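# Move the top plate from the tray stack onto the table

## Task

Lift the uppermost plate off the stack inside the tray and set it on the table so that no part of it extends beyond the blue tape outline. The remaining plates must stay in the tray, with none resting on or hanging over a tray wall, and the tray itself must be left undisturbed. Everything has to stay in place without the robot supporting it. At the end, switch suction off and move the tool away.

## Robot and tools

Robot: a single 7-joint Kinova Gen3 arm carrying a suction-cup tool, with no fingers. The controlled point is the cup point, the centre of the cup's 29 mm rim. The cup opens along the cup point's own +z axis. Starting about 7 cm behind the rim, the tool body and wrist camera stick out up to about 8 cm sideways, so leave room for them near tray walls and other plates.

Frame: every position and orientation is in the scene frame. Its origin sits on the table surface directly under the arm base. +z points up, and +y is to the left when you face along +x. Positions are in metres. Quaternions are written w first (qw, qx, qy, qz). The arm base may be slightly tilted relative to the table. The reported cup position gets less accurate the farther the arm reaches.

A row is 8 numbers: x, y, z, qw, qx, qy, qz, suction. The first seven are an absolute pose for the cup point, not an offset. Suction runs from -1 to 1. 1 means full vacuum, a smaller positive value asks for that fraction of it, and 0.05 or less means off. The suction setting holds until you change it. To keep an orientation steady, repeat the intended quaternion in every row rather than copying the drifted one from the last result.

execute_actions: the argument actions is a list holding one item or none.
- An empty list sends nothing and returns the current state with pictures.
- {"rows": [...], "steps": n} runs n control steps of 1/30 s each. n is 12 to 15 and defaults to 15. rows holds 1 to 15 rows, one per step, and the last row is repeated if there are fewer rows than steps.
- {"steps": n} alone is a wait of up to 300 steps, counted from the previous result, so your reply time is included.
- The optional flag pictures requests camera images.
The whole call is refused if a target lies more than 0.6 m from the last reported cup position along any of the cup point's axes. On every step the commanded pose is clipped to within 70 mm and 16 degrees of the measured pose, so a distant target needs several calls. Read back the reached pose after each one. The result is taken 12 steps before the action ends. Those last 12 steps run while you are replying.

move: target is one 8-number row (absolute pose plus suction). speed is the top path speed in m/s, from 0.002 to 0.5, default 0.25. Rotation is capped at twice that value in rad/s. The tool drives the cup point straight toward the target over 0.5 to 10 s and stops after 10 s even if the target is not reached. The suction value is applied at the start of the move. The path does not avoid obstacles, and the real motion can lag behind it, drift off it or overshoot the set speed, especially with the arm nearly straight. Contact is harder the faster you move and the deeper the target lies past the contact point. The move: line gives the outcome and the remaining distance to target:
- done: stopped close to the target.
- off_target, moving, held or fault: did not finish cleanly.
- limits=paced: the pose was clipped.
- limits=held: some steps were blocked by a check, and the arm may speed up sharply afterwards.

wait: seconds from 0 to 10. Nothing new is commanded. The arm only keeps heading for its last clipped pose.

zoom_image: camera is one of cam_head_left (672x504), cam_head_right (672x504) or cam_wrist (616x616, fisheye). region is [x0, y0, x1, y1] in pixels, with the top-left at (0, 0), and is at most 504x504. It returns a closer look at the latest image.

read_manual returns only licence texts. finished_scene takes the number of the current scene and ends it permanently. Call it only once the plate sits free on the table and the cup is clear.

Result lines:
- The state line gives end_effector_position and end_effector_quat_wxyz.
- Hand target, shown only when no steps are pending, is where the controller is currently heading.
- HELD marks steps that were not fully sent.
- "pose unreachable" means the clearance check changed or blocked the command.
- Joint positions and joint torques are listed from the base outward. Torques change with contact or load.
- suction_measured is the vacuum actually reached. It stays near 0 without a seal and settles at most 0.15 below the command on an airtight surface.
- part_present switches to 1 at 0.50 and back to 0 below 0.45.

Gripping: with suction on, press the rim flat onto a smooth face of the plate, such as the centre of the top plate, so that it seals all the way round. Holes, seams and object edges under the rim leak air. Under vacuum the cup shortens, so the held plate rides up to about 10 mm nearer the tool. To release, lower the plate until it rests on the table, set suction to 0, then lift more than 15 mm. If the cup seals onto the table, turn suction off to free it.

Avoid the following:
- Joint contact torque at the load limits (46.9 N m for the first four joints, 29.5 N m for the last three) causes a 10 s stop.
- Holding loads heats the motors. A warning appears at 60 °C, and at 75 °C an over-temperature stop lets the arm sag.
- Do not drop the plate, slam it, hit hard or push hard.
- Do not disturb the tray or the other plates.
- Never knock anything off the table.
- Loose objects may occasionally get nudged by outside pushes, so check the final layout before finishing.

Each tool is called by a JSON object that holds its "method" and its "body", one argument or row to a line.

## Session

{"method": "execute_actions", "body": {
  "actions": []
}}

Scene clock: 0.00 s of 4900.00 s.
end_effector_position=(+0.4482, +0.0220, +0.2788) suction_measured=0.00 part_present=0 end_effector_quat_wxyz=(+0.002, -0.023, +1.000, -0.002)
Joint positions: [-0.055  0.429 -0.     1.658  0.001  1.054  3.083]
Joint velocities: [-0.001 -0.001 -0.    -0.     0.     0.001  0.   ]
Joint torques (N m, as the joint torque sensors report them, + toward a larger angle): no reading
Hand target: +0.448, +0.022, +0.279; +0.002, -0.023, +1.000, -0.002

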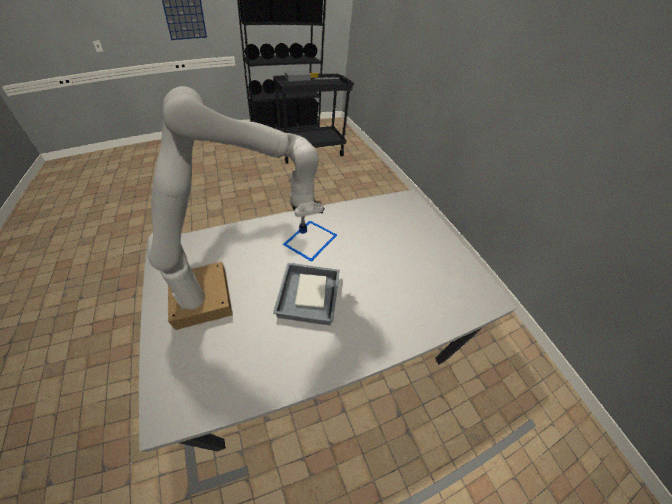

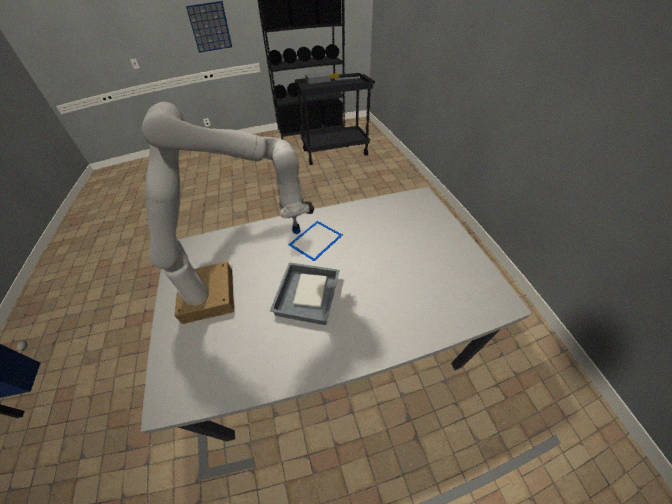

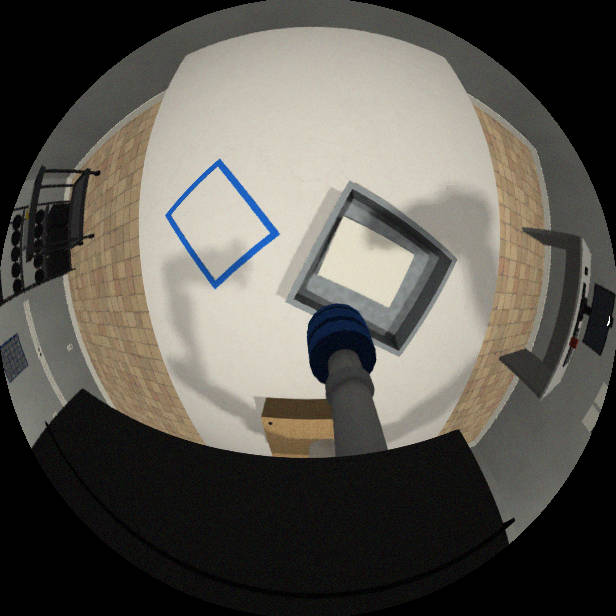

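{"method": "move", "body": {
  "target": [0.46,-0.065,0.1,0,0,1,0,0]
}}

Scene clock: 1.73 s of 4900.00 s.
end_effector_position=(+0.4605, -0.0647, +0.1004) suction_measured=0.00 part_present=0 end_effector_quat_wxyz=(+0.000, -0.000, +1.000, +0.000)
Joint positions: [ 0.129  0.751  0.012  1.787 -0.02   0.607  3.248]
Joint velocities: [ 0.002  0.005 -0.    -0.    -0.001 -0.001  0.001]
Joint torques (N m, as the joint torque sensors report them, + toward a larger angle): [ -0.22 -17.81   0.28  -3.73  -0.14  -0.26  -0.03]
Hand target: +0.460, -0.065, +0.100; -0.000, -0.000, +1.000, +0.000
Off the commanded pose: 0.001 m, 0 deg.
Kept back: nothing.
move: done

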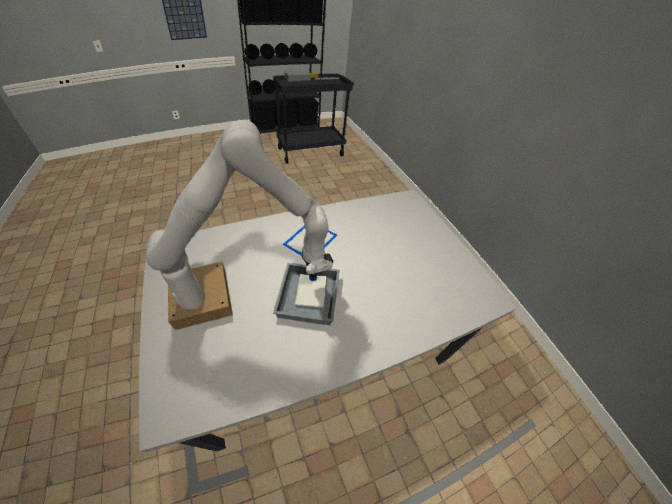

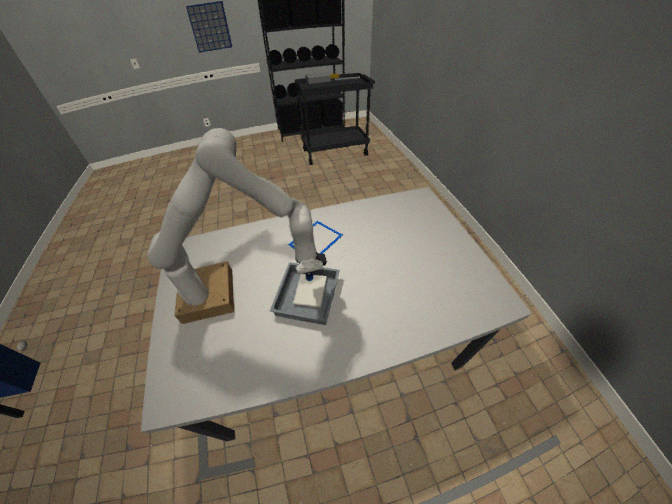

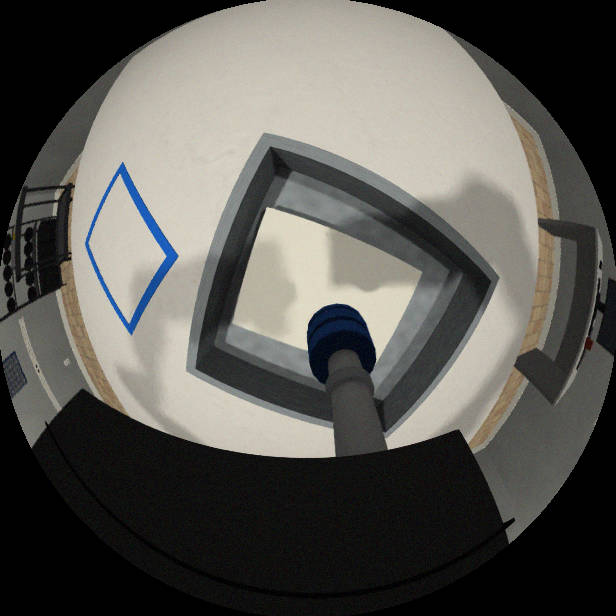

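{"method": "move", "body": {
  "target": [0.448,-0.06,0.035,0,0,1,0,0.7],
  "speed": 0.07
}}

{"method": "move", "body": {
  "target": [0.448,-0.06,0.02,0,0,1,0,0.7],
  "speed": 0.015
}}

Scene clock: 3.50 s of 4900.00 s.
end_effector_position=(+0.4483, -0.0600, +0.0353) suction_measured=0.00 part_present=0 end_effector_quat_wxyz=(+0.000, -0.000, +1.000, +0.000)
Joint positions: [ 0.124  0.874  0.007  1.842 -0.022  0.429  3.242]
Joint velocities: [-0.001  0.005 -0.     0.    -0.    -0.001 -0.   ]
Joint torques (N m, as the joint torque sensors report them, + toward a larger angle): [ -0.17 -18.21   0.27  -2.76  -0.08  -0.39   0.01]
Hand target: +0.448, -0.060, +0.035; +0.000, -0.000, +1.000, +0.000
Off the commanded pose: 0.000 m, 0 deg.
Kept back: nothing.
move: done

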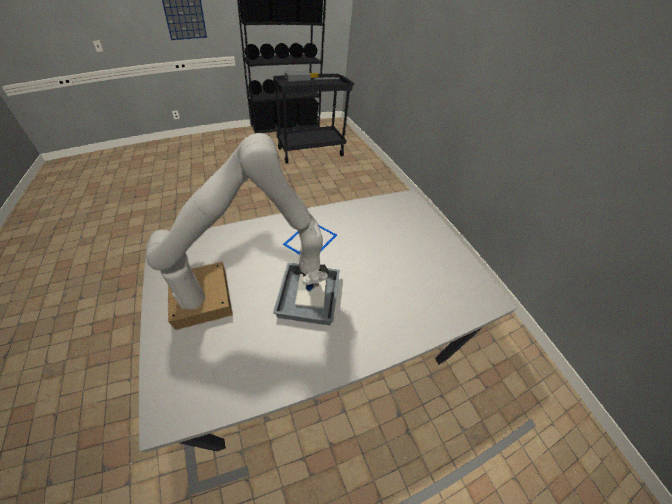

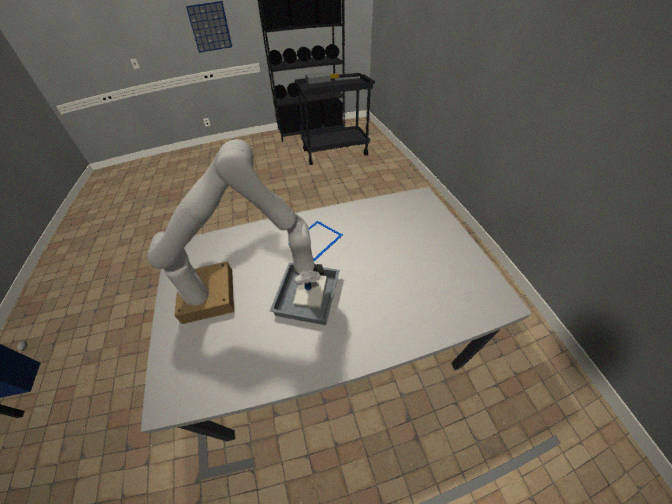

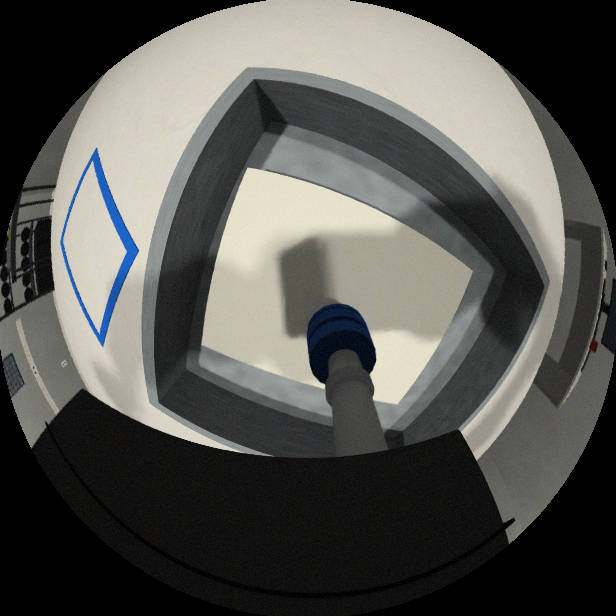

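Scene clock: 4.73 s of 4900.00 s.
end_effector_position=(+0.4479, -0.0600, +0.0199) suction_measured=0.46 part_present=0 end_effector_quat_wxyz=(-0.000, -0.000, +1.000, +0.000)
Joint positions: [ 0.124  0.909  0.006  1.84  -0.022  0.397  3.241]
Joint velocities: [-0.001  0.002 -0.    -0.    -0.    -0.001  0.   ]
Joint torques (N m, as the joint torque sensors report them, + toward a larger angle): [ -0.16 -18.66   0.22  -2.52  -0.09  -0.27  -0.03]
Hand target: +0.448, -0.060, +0.020; +0.000, -0.000, +1.000, +0.000
Off the commanded pose: 0.000 m, 0 deg.
Kept back: nothing.
move: done

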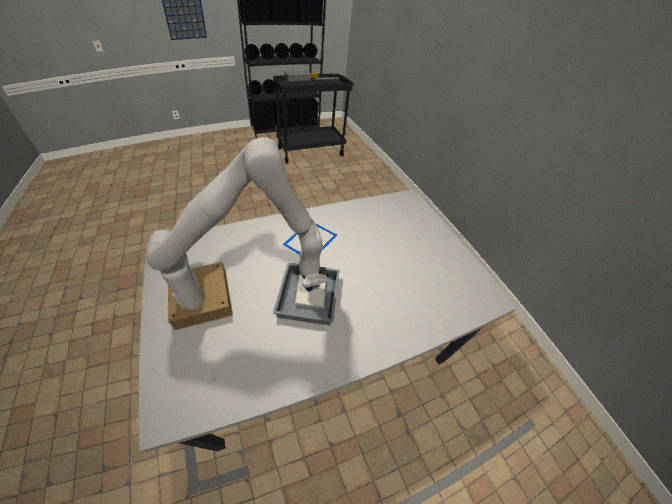

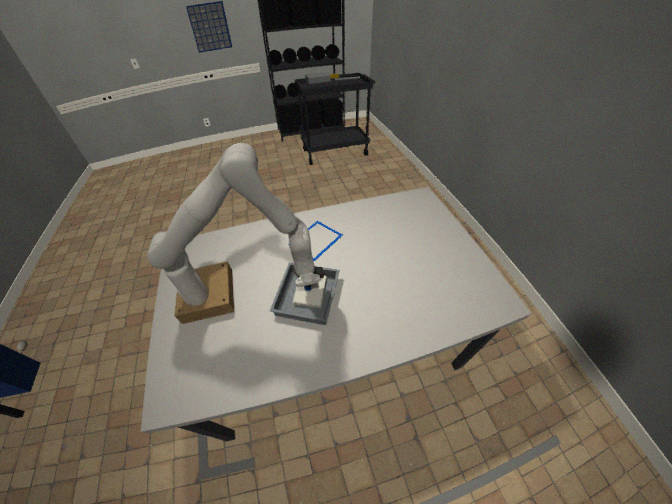

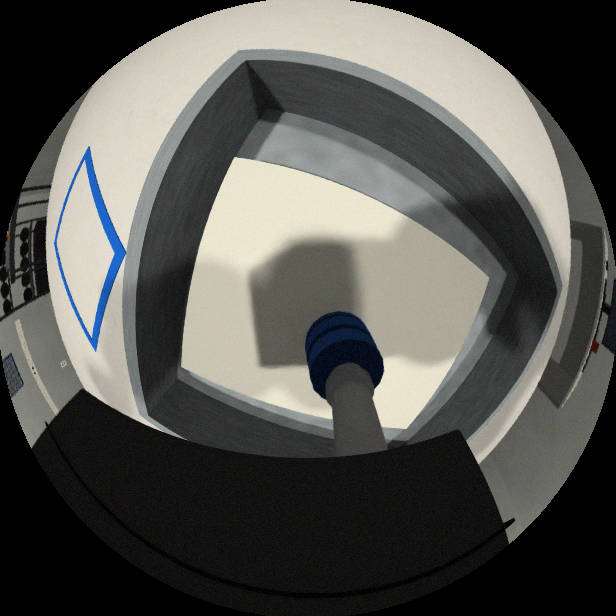

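{"method": "move", "body": {
  "target": [0.448,-0.06,0.038,0,0,1,0,0.7],
  "speed": 0.01
}}

{"method": "move", "body": {
  "target": [0.448,-0.06,0.12,0,0,1,0,0.7],
  "speed": 0.06
}}

{"method": "zoom_image", "body": {
  "camera": "cam_head_left",
  "region": [250,240,370,340]
}}

Scene clock: 7.13 s of 4900.00 s.
end_effector_position=(+0.4479, -0.0600, +0.0379) suction_measured=0.68 part_present=1 end_effector_quat_wxyz=(-0.000, +0.000, +1.000, -0.000)
Joint positions: [ 0.124  0.868  0.007  1.843 -0.022  0.434  3.241]
Joint velocities: [-0.    -0.002 -0.     0.001 -0.     0.002 -0.   ]
Joint torques (N m, as the joint torque sensors report them, + toward a larger angle): [ -0.07 -18.79   0.35  -2.75  -0.08  -0.28  -0.04]
Hand target: +0.448, -0.060, +0.038; -0.000, +0.000, +1.000, -0.000
Off the commanded pose: 0.000 m, 0 deg.
Kept back: nothing.
move: done

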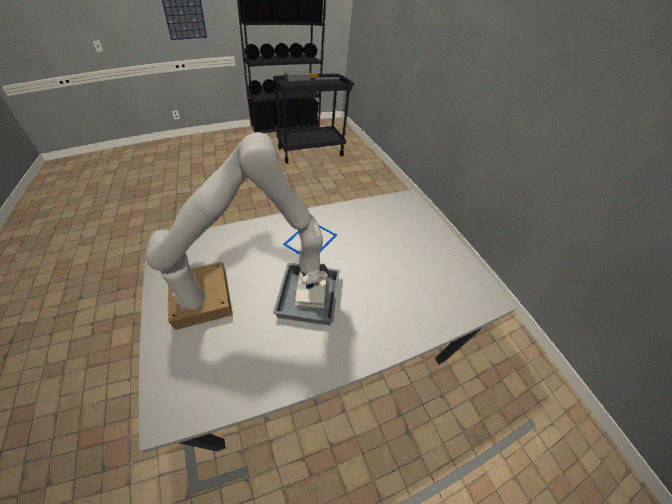

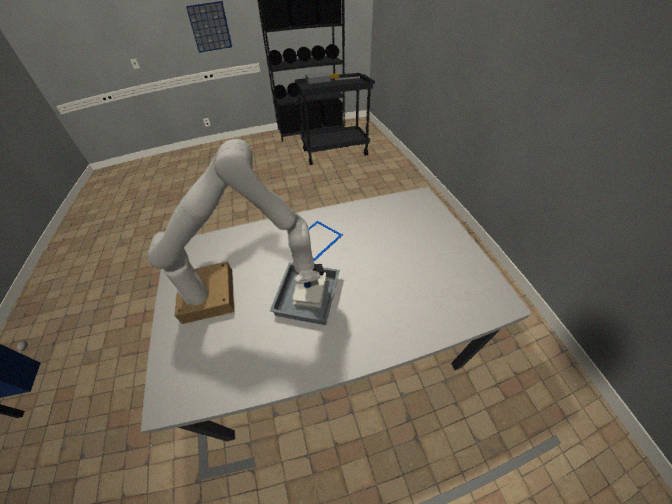

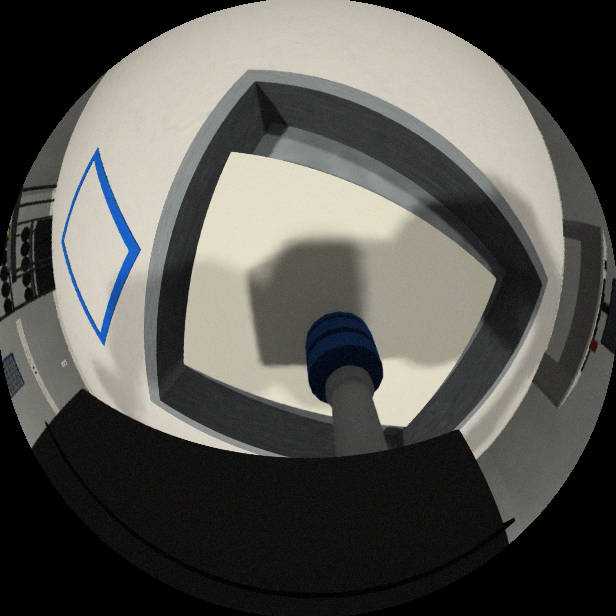

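Scene clock: 8.80 s of 4900.00 s.
end_effector_position=(+0.4477, -0.0600, +0.1197) suction_measured=0.69 part_present=1 end_effector_quat_wxyz=(-0.000, +0.000, +1.000, -0.000)
Joint positions: [ 0.12   0.694  0.014  1.825 -0.021  0.626  3.241]
Joint velocities: [ 0.    -0.004 -0.    -0.001 -0.     0.001  0.   ]
Joint torques (N m, as the joint torque sensors report them, + toward a larger angle): [ -0.15 -17.39   0.31  -4.03  -0.2   -0.14   0.01]
Hand target: +0.448, -0.060, +0.120; -0.000, +0.000, +1.000, -0.000
Off the commanded pose: 0.000 m, 0 deg.
Kept back: nothing.
move: done

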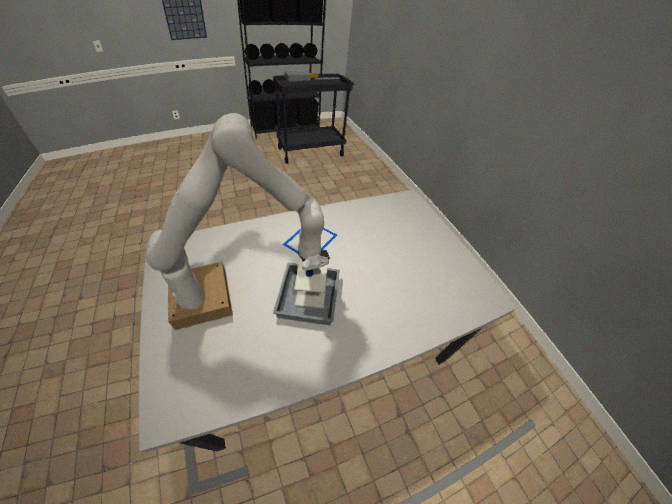

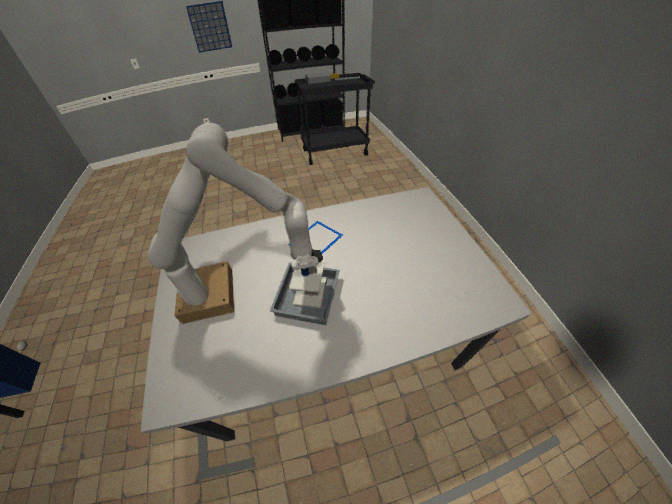

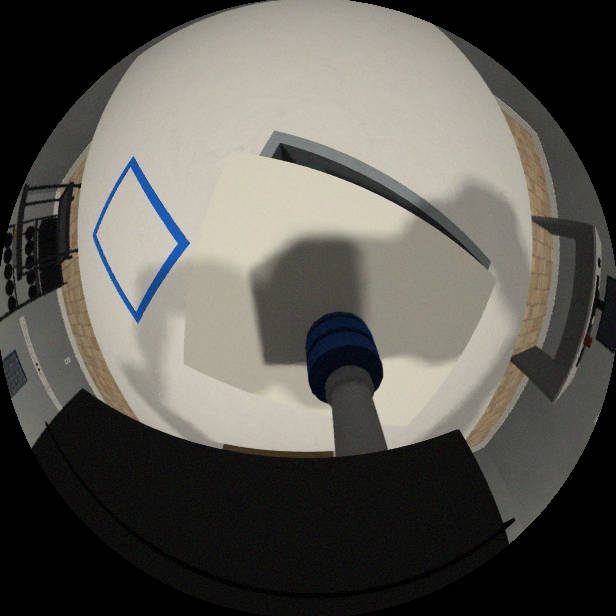

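Region (250, 240, 370, 340) of cam_head_left's 672x504 image, scaled by 4.200, with more detail than that image has.

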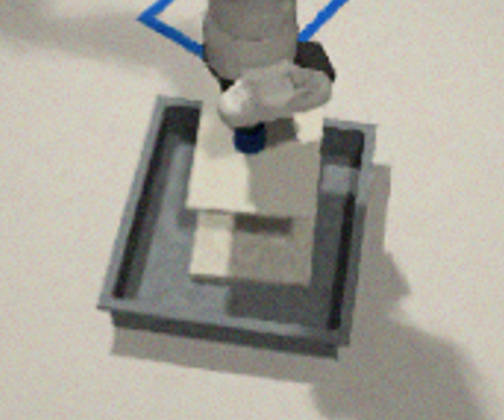

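{"method": "move", "body": {
  "target": [0.53,0.225,0.08,0,0.208,0.978,0,0.7],
  "speed": 0.2
}}

{"method": "move", "body": {
  "target": [0.53,0.225,0.012,0,0.208,0.978,0,0.7],
  "speed": 0.08
}}

{"method": "zoom_image", "body": {
  "camera": "cam_head_left",
  "region": [250,190,370,290]
}}

Scene clock: 11.47 s of 4900.00 s.
end_effector_position=(+0.5306, +0.2247, +0.0809) suction_measured=0.69 part_present=1 end_effector_quat_wxyz=(+0.000, +0.208, +0.978, +0.001)
Joint positions: [-0.476  0.963  0.156  1.359 -0.182  0.833  2.41 ]
Joint velocities: [-0.006  0.009 -0.001 -0.004  0.002  0.003 -0.003]
Joint torques (N m, as the joint torque sensors report them, + toward a larger angle): [ -0.2  -22.25   1.4   -4.81   0.07  -0.43   0.  ]
Hand target: +0.530, +0.225, +0.080; -0.000, +0.208, +0.978, +0.000
Off the commanded pose: 0.001 m, 0 deg.
Kept back: nothing.
move: done

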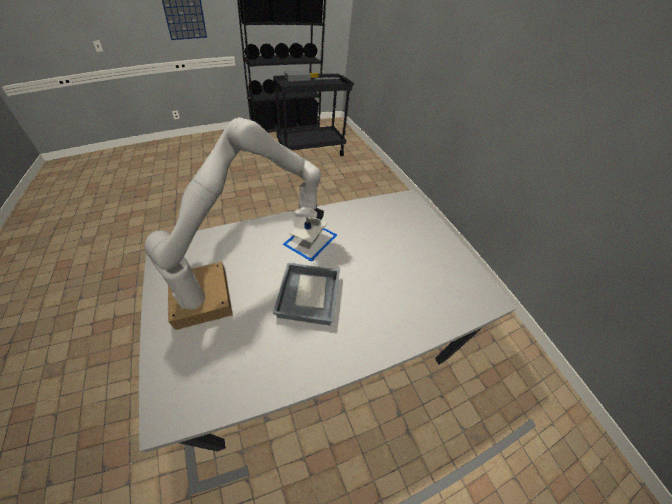

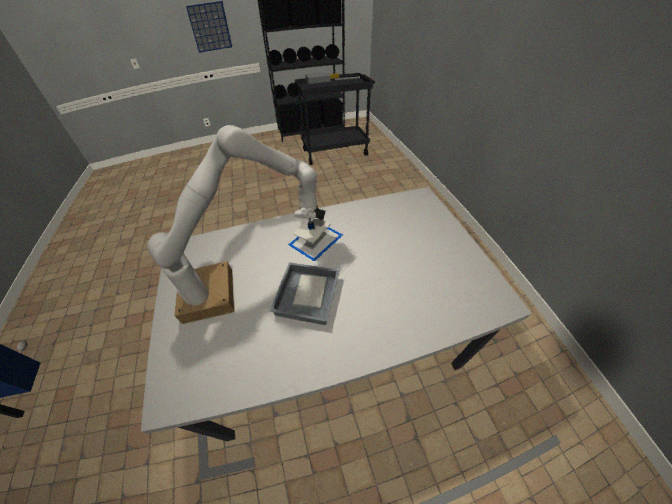

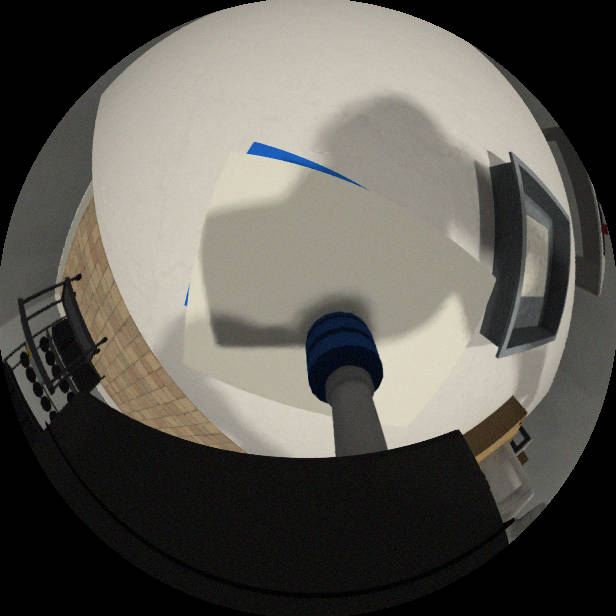

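Scene clock: 12.63 s of 4900.00 s.
end_effector_position=(+0.5303, +0.2252, +0.0123) suction_measured=0.68 part_present=1 end_effector_quat_wxyz=(+0.000, +0.208, +0.978, +0.000)
Joint positions: [-0.468  1.082  0.138  1.357 -0.194  0.717  2.419]
Joint velocities: [ 0.001  0.005  0.    -0.001 -0.    -0.    -0.   ]
Joint torques (N m, as the joint torque sensors report them, + toward a larger angle): [ -0.08 -23.06   1.23  -4.32  -0.22  -0.45  -0.07]
Hand target: +0.530, +0.225, +0.012; -0.000, +0.208, +0.978, +0.000
Off the commanded pose: 0.000 m, 0 deg.
Kept back: nothing.
move: done

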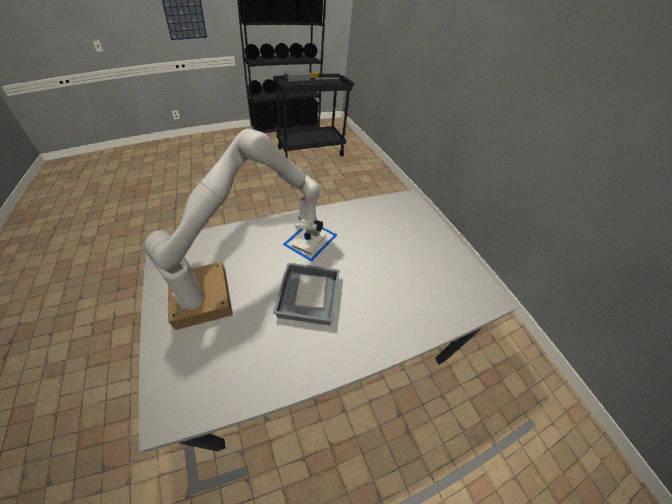

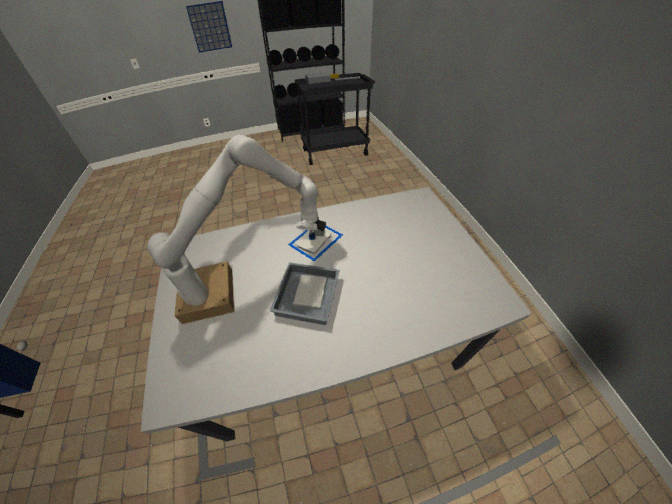

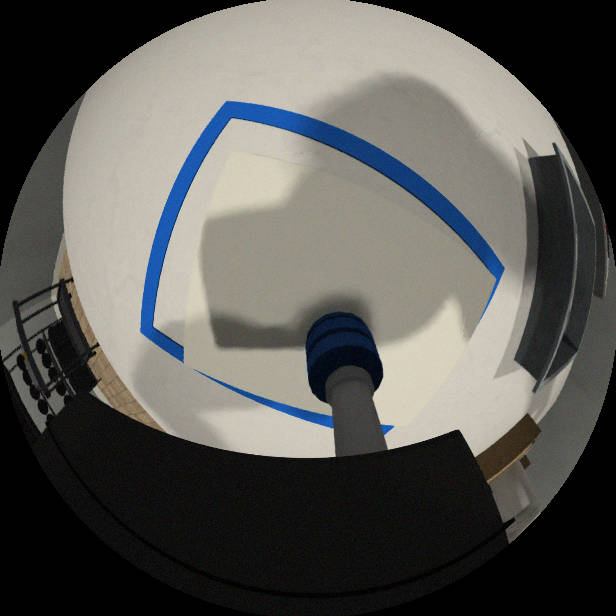

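Region (250, 190, 370, 290) of cam_head_left's 672x504 image, scaled by 4.200, with more detail than that image has.

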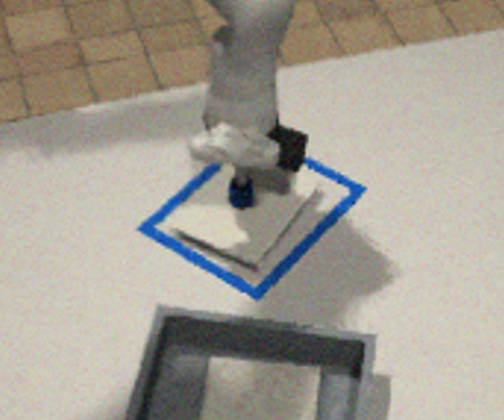

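{"method": "move", "body": {
  "target": [0.543,0.232,0.005,0,0.25,0.968,0,0.7],
  "speed": 0.03
}}

Scene clock: 14.60 s of 4900.00 s.
end_effector_position=(+0.5431, +0.2320, +0.0052) suction_measured=0.66 part_present=1 end_effector_quat_wxyz=(+0.000, +0.250, +0.968, +0.000)
Joint positions: [-0.478  1.121  0.162  1.289 -0.222  0.75   2.344]
Joint velocities: [ 0.     0.003 -0.001 -0.002 -0.     0.002 -0.002]
Joint torques (N m, as the joint torque sensors report them, + toward a larger angle): [ -0.05 -23.5    1.59  -4.61  -0.07  -0.16  -0.14]
Hand target: +0.543, +0.232, +0.005; -0.000, +0.250, +0.968, +0.000
Off the commanded pose: 0.000 m, 0 deg.
Kept back: nothing.
move: done

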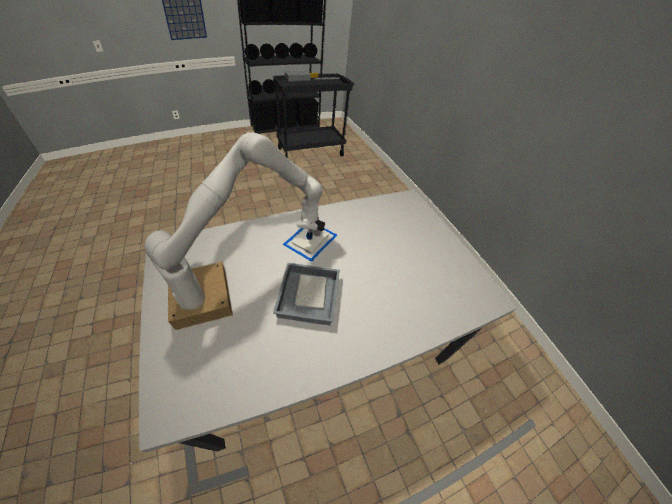

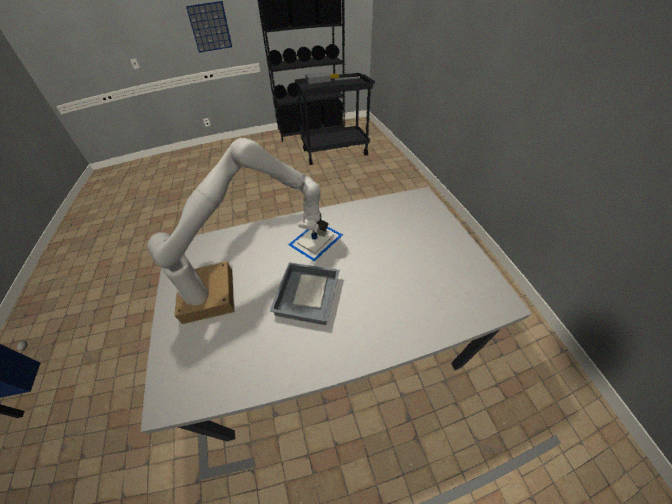

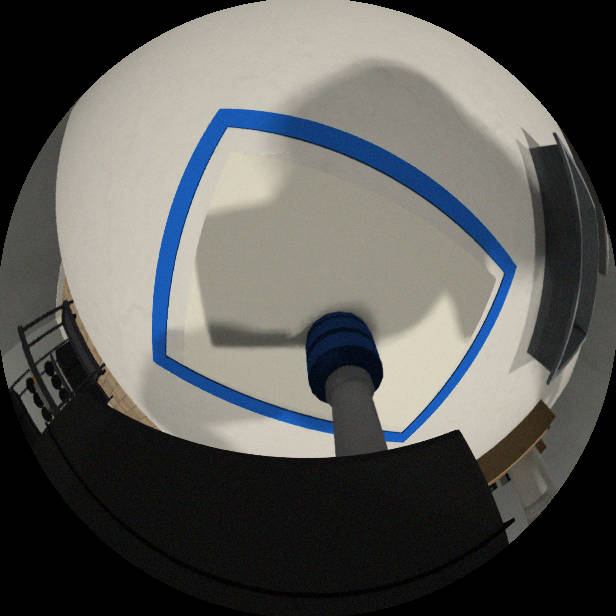

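Inside; nudge and set down.

{"method": "move", "body": {
  "target": [0.547,0.233,-0.002,0,0.25,0.968,0,0.7],
  "speed": 0.015
}}

{"method": "execute_actions", "body": {
  "actions": [
    {"rows":[[0.547,0.233,0.0,0,0.25,0.968,0,0]],"steps":12}
  ]
}}

{"method": "move", "body": {
  "target": [0.54,0.233,0.12,0,0.25,0.968,0,0],
  "speed": 0.15
}}

Scene clock: 16.00 s of 4900.00 s.
end_effector_position=(+0.5472, +0.2331, -0.0017) suction_measured=0.68 part_present=1 end_effector_quat_wxyz=(+0.000, +0.250, +0.968, +0.000)
Joint positions: [-0.475  1.14   0.161  1.267 -0.222  0.752  2.344]
Joint velocities: [ 0.     0.001 -0.    -0.002  0.     0.    -0.   ]
Joint torques (N m, as the joint torque sensors report them, + toward a larger angle): [  0.06 -23.09   1.51  -4.38  -0.13  -0.32   0.01]
Hand target: +0.547, +0.233, -0.002; +0.000, +0.250, +0.968, -0.000
Off the commanded pose: 0.000 m, 0 deg.
Kept back: nothing.
move: done

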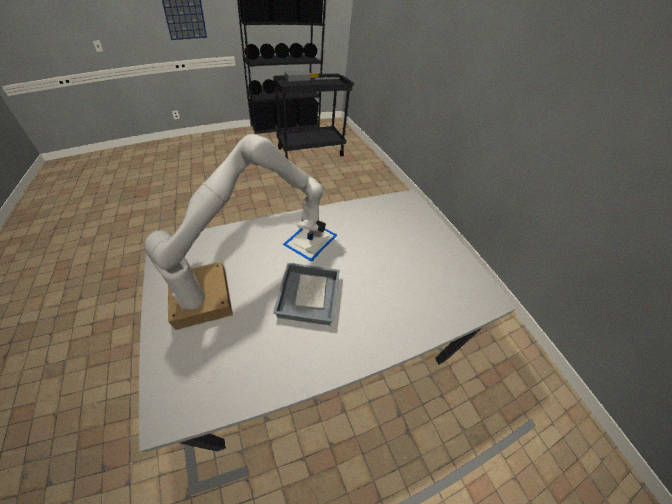

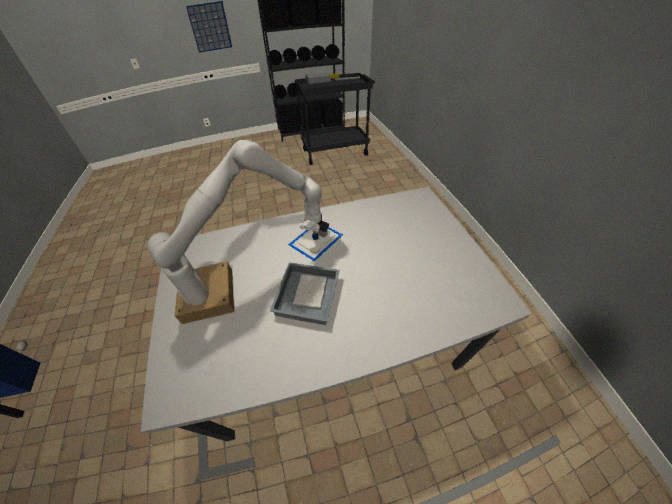

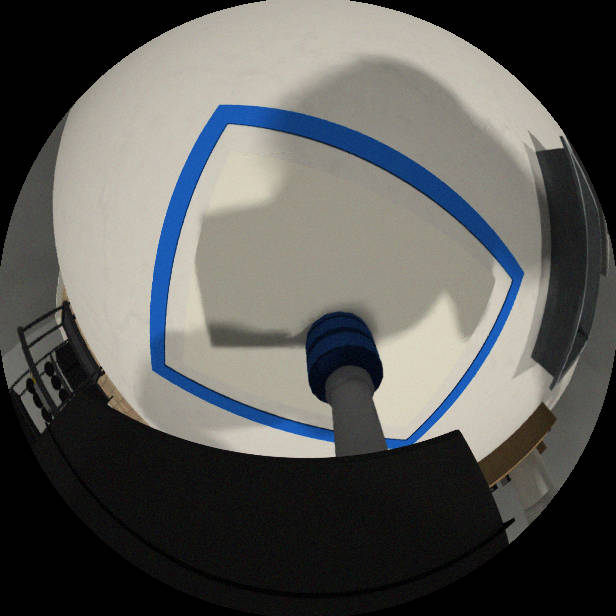

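Scene clock: 16.03 s of 4900.00 s.
end_effector_position=(+0.5472, +0.2331, -0.0017) suction_measured=0.68 part_present=1 end_effector_quat_wxyz=(+0.000, +0.250, +0.968, +0.000)
Joint positions: [-0.475  1.14   0.161  1.267 -0.222  0.752  2.344]
Joint velocities: [ 0.     0.001 -0.    -0.001 -0.     0.    -0.   ]
Joint torques (N m, as the joint torque sensors report them, + toward a larger angle): [  0.04 -23.05   1.53  -4.29  -0.19  -0.3   -0.07]
Kept back: the last 12 steps of this action.
Steps of this call (step 1: nothing new was sent). Readings (end_effector_position | what the end effector reports):
1: the state above

Scene clock: 17.63 s of 4900.00 s.
end_effector_position=(+0.5397, +0.2327, +0.1197) suction_measured=0.00 part_present=0 end_effector_quat_wxyz=(-0.000, +0.250, +0.968, -0.000)
Joint positions: [-0.497  0.928  0.193  1.291 -0.197  0.943  2.324]
Joint velocities: [-0.002 -0.004 -0.001  0.     0.     0.001  0.   ]
Joint torques (N m, as the joint torque sensors report them, + toward a larger angle): [ -0.12 -21.75   1.64  -5.3   -0.05  -0.31  -0.01]
Hand target: +0.540, +0.233, +0.120; +0.000, +0.250, +0.968, -0.000
Off your previous action's commanded pose: 0.003 m, 0 deg at its last step (step 12 of this call).
Off the commanded pose: 0.001 m, 0 deg.
Kept back: nothing.
move: done

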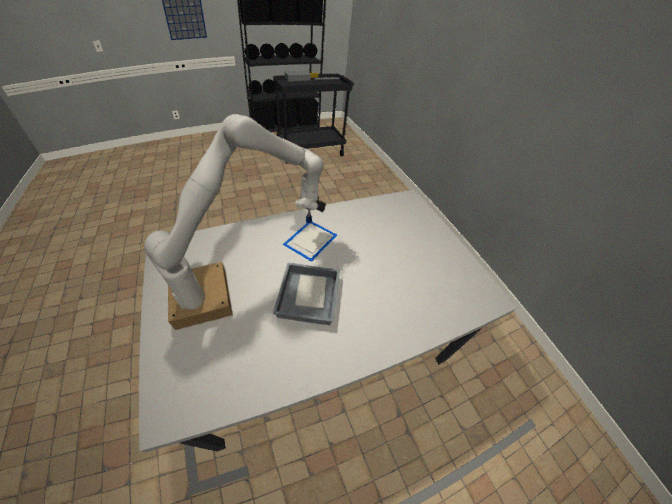

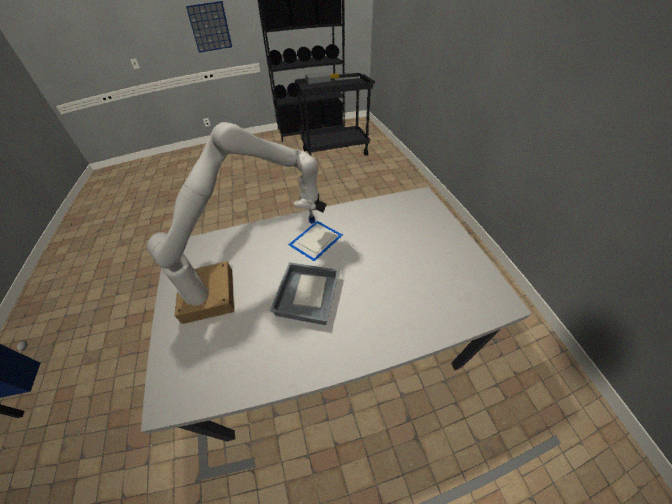

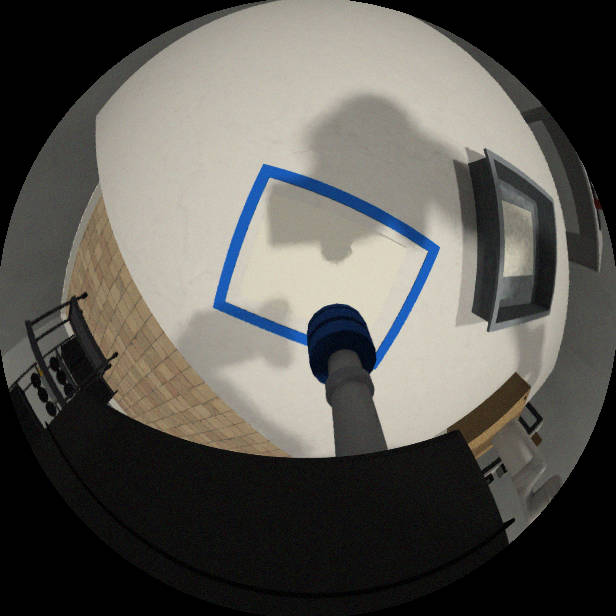

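{"method": "finished_scene", "body": {
  "scene": 2
}}

The scene is finished: the task was done.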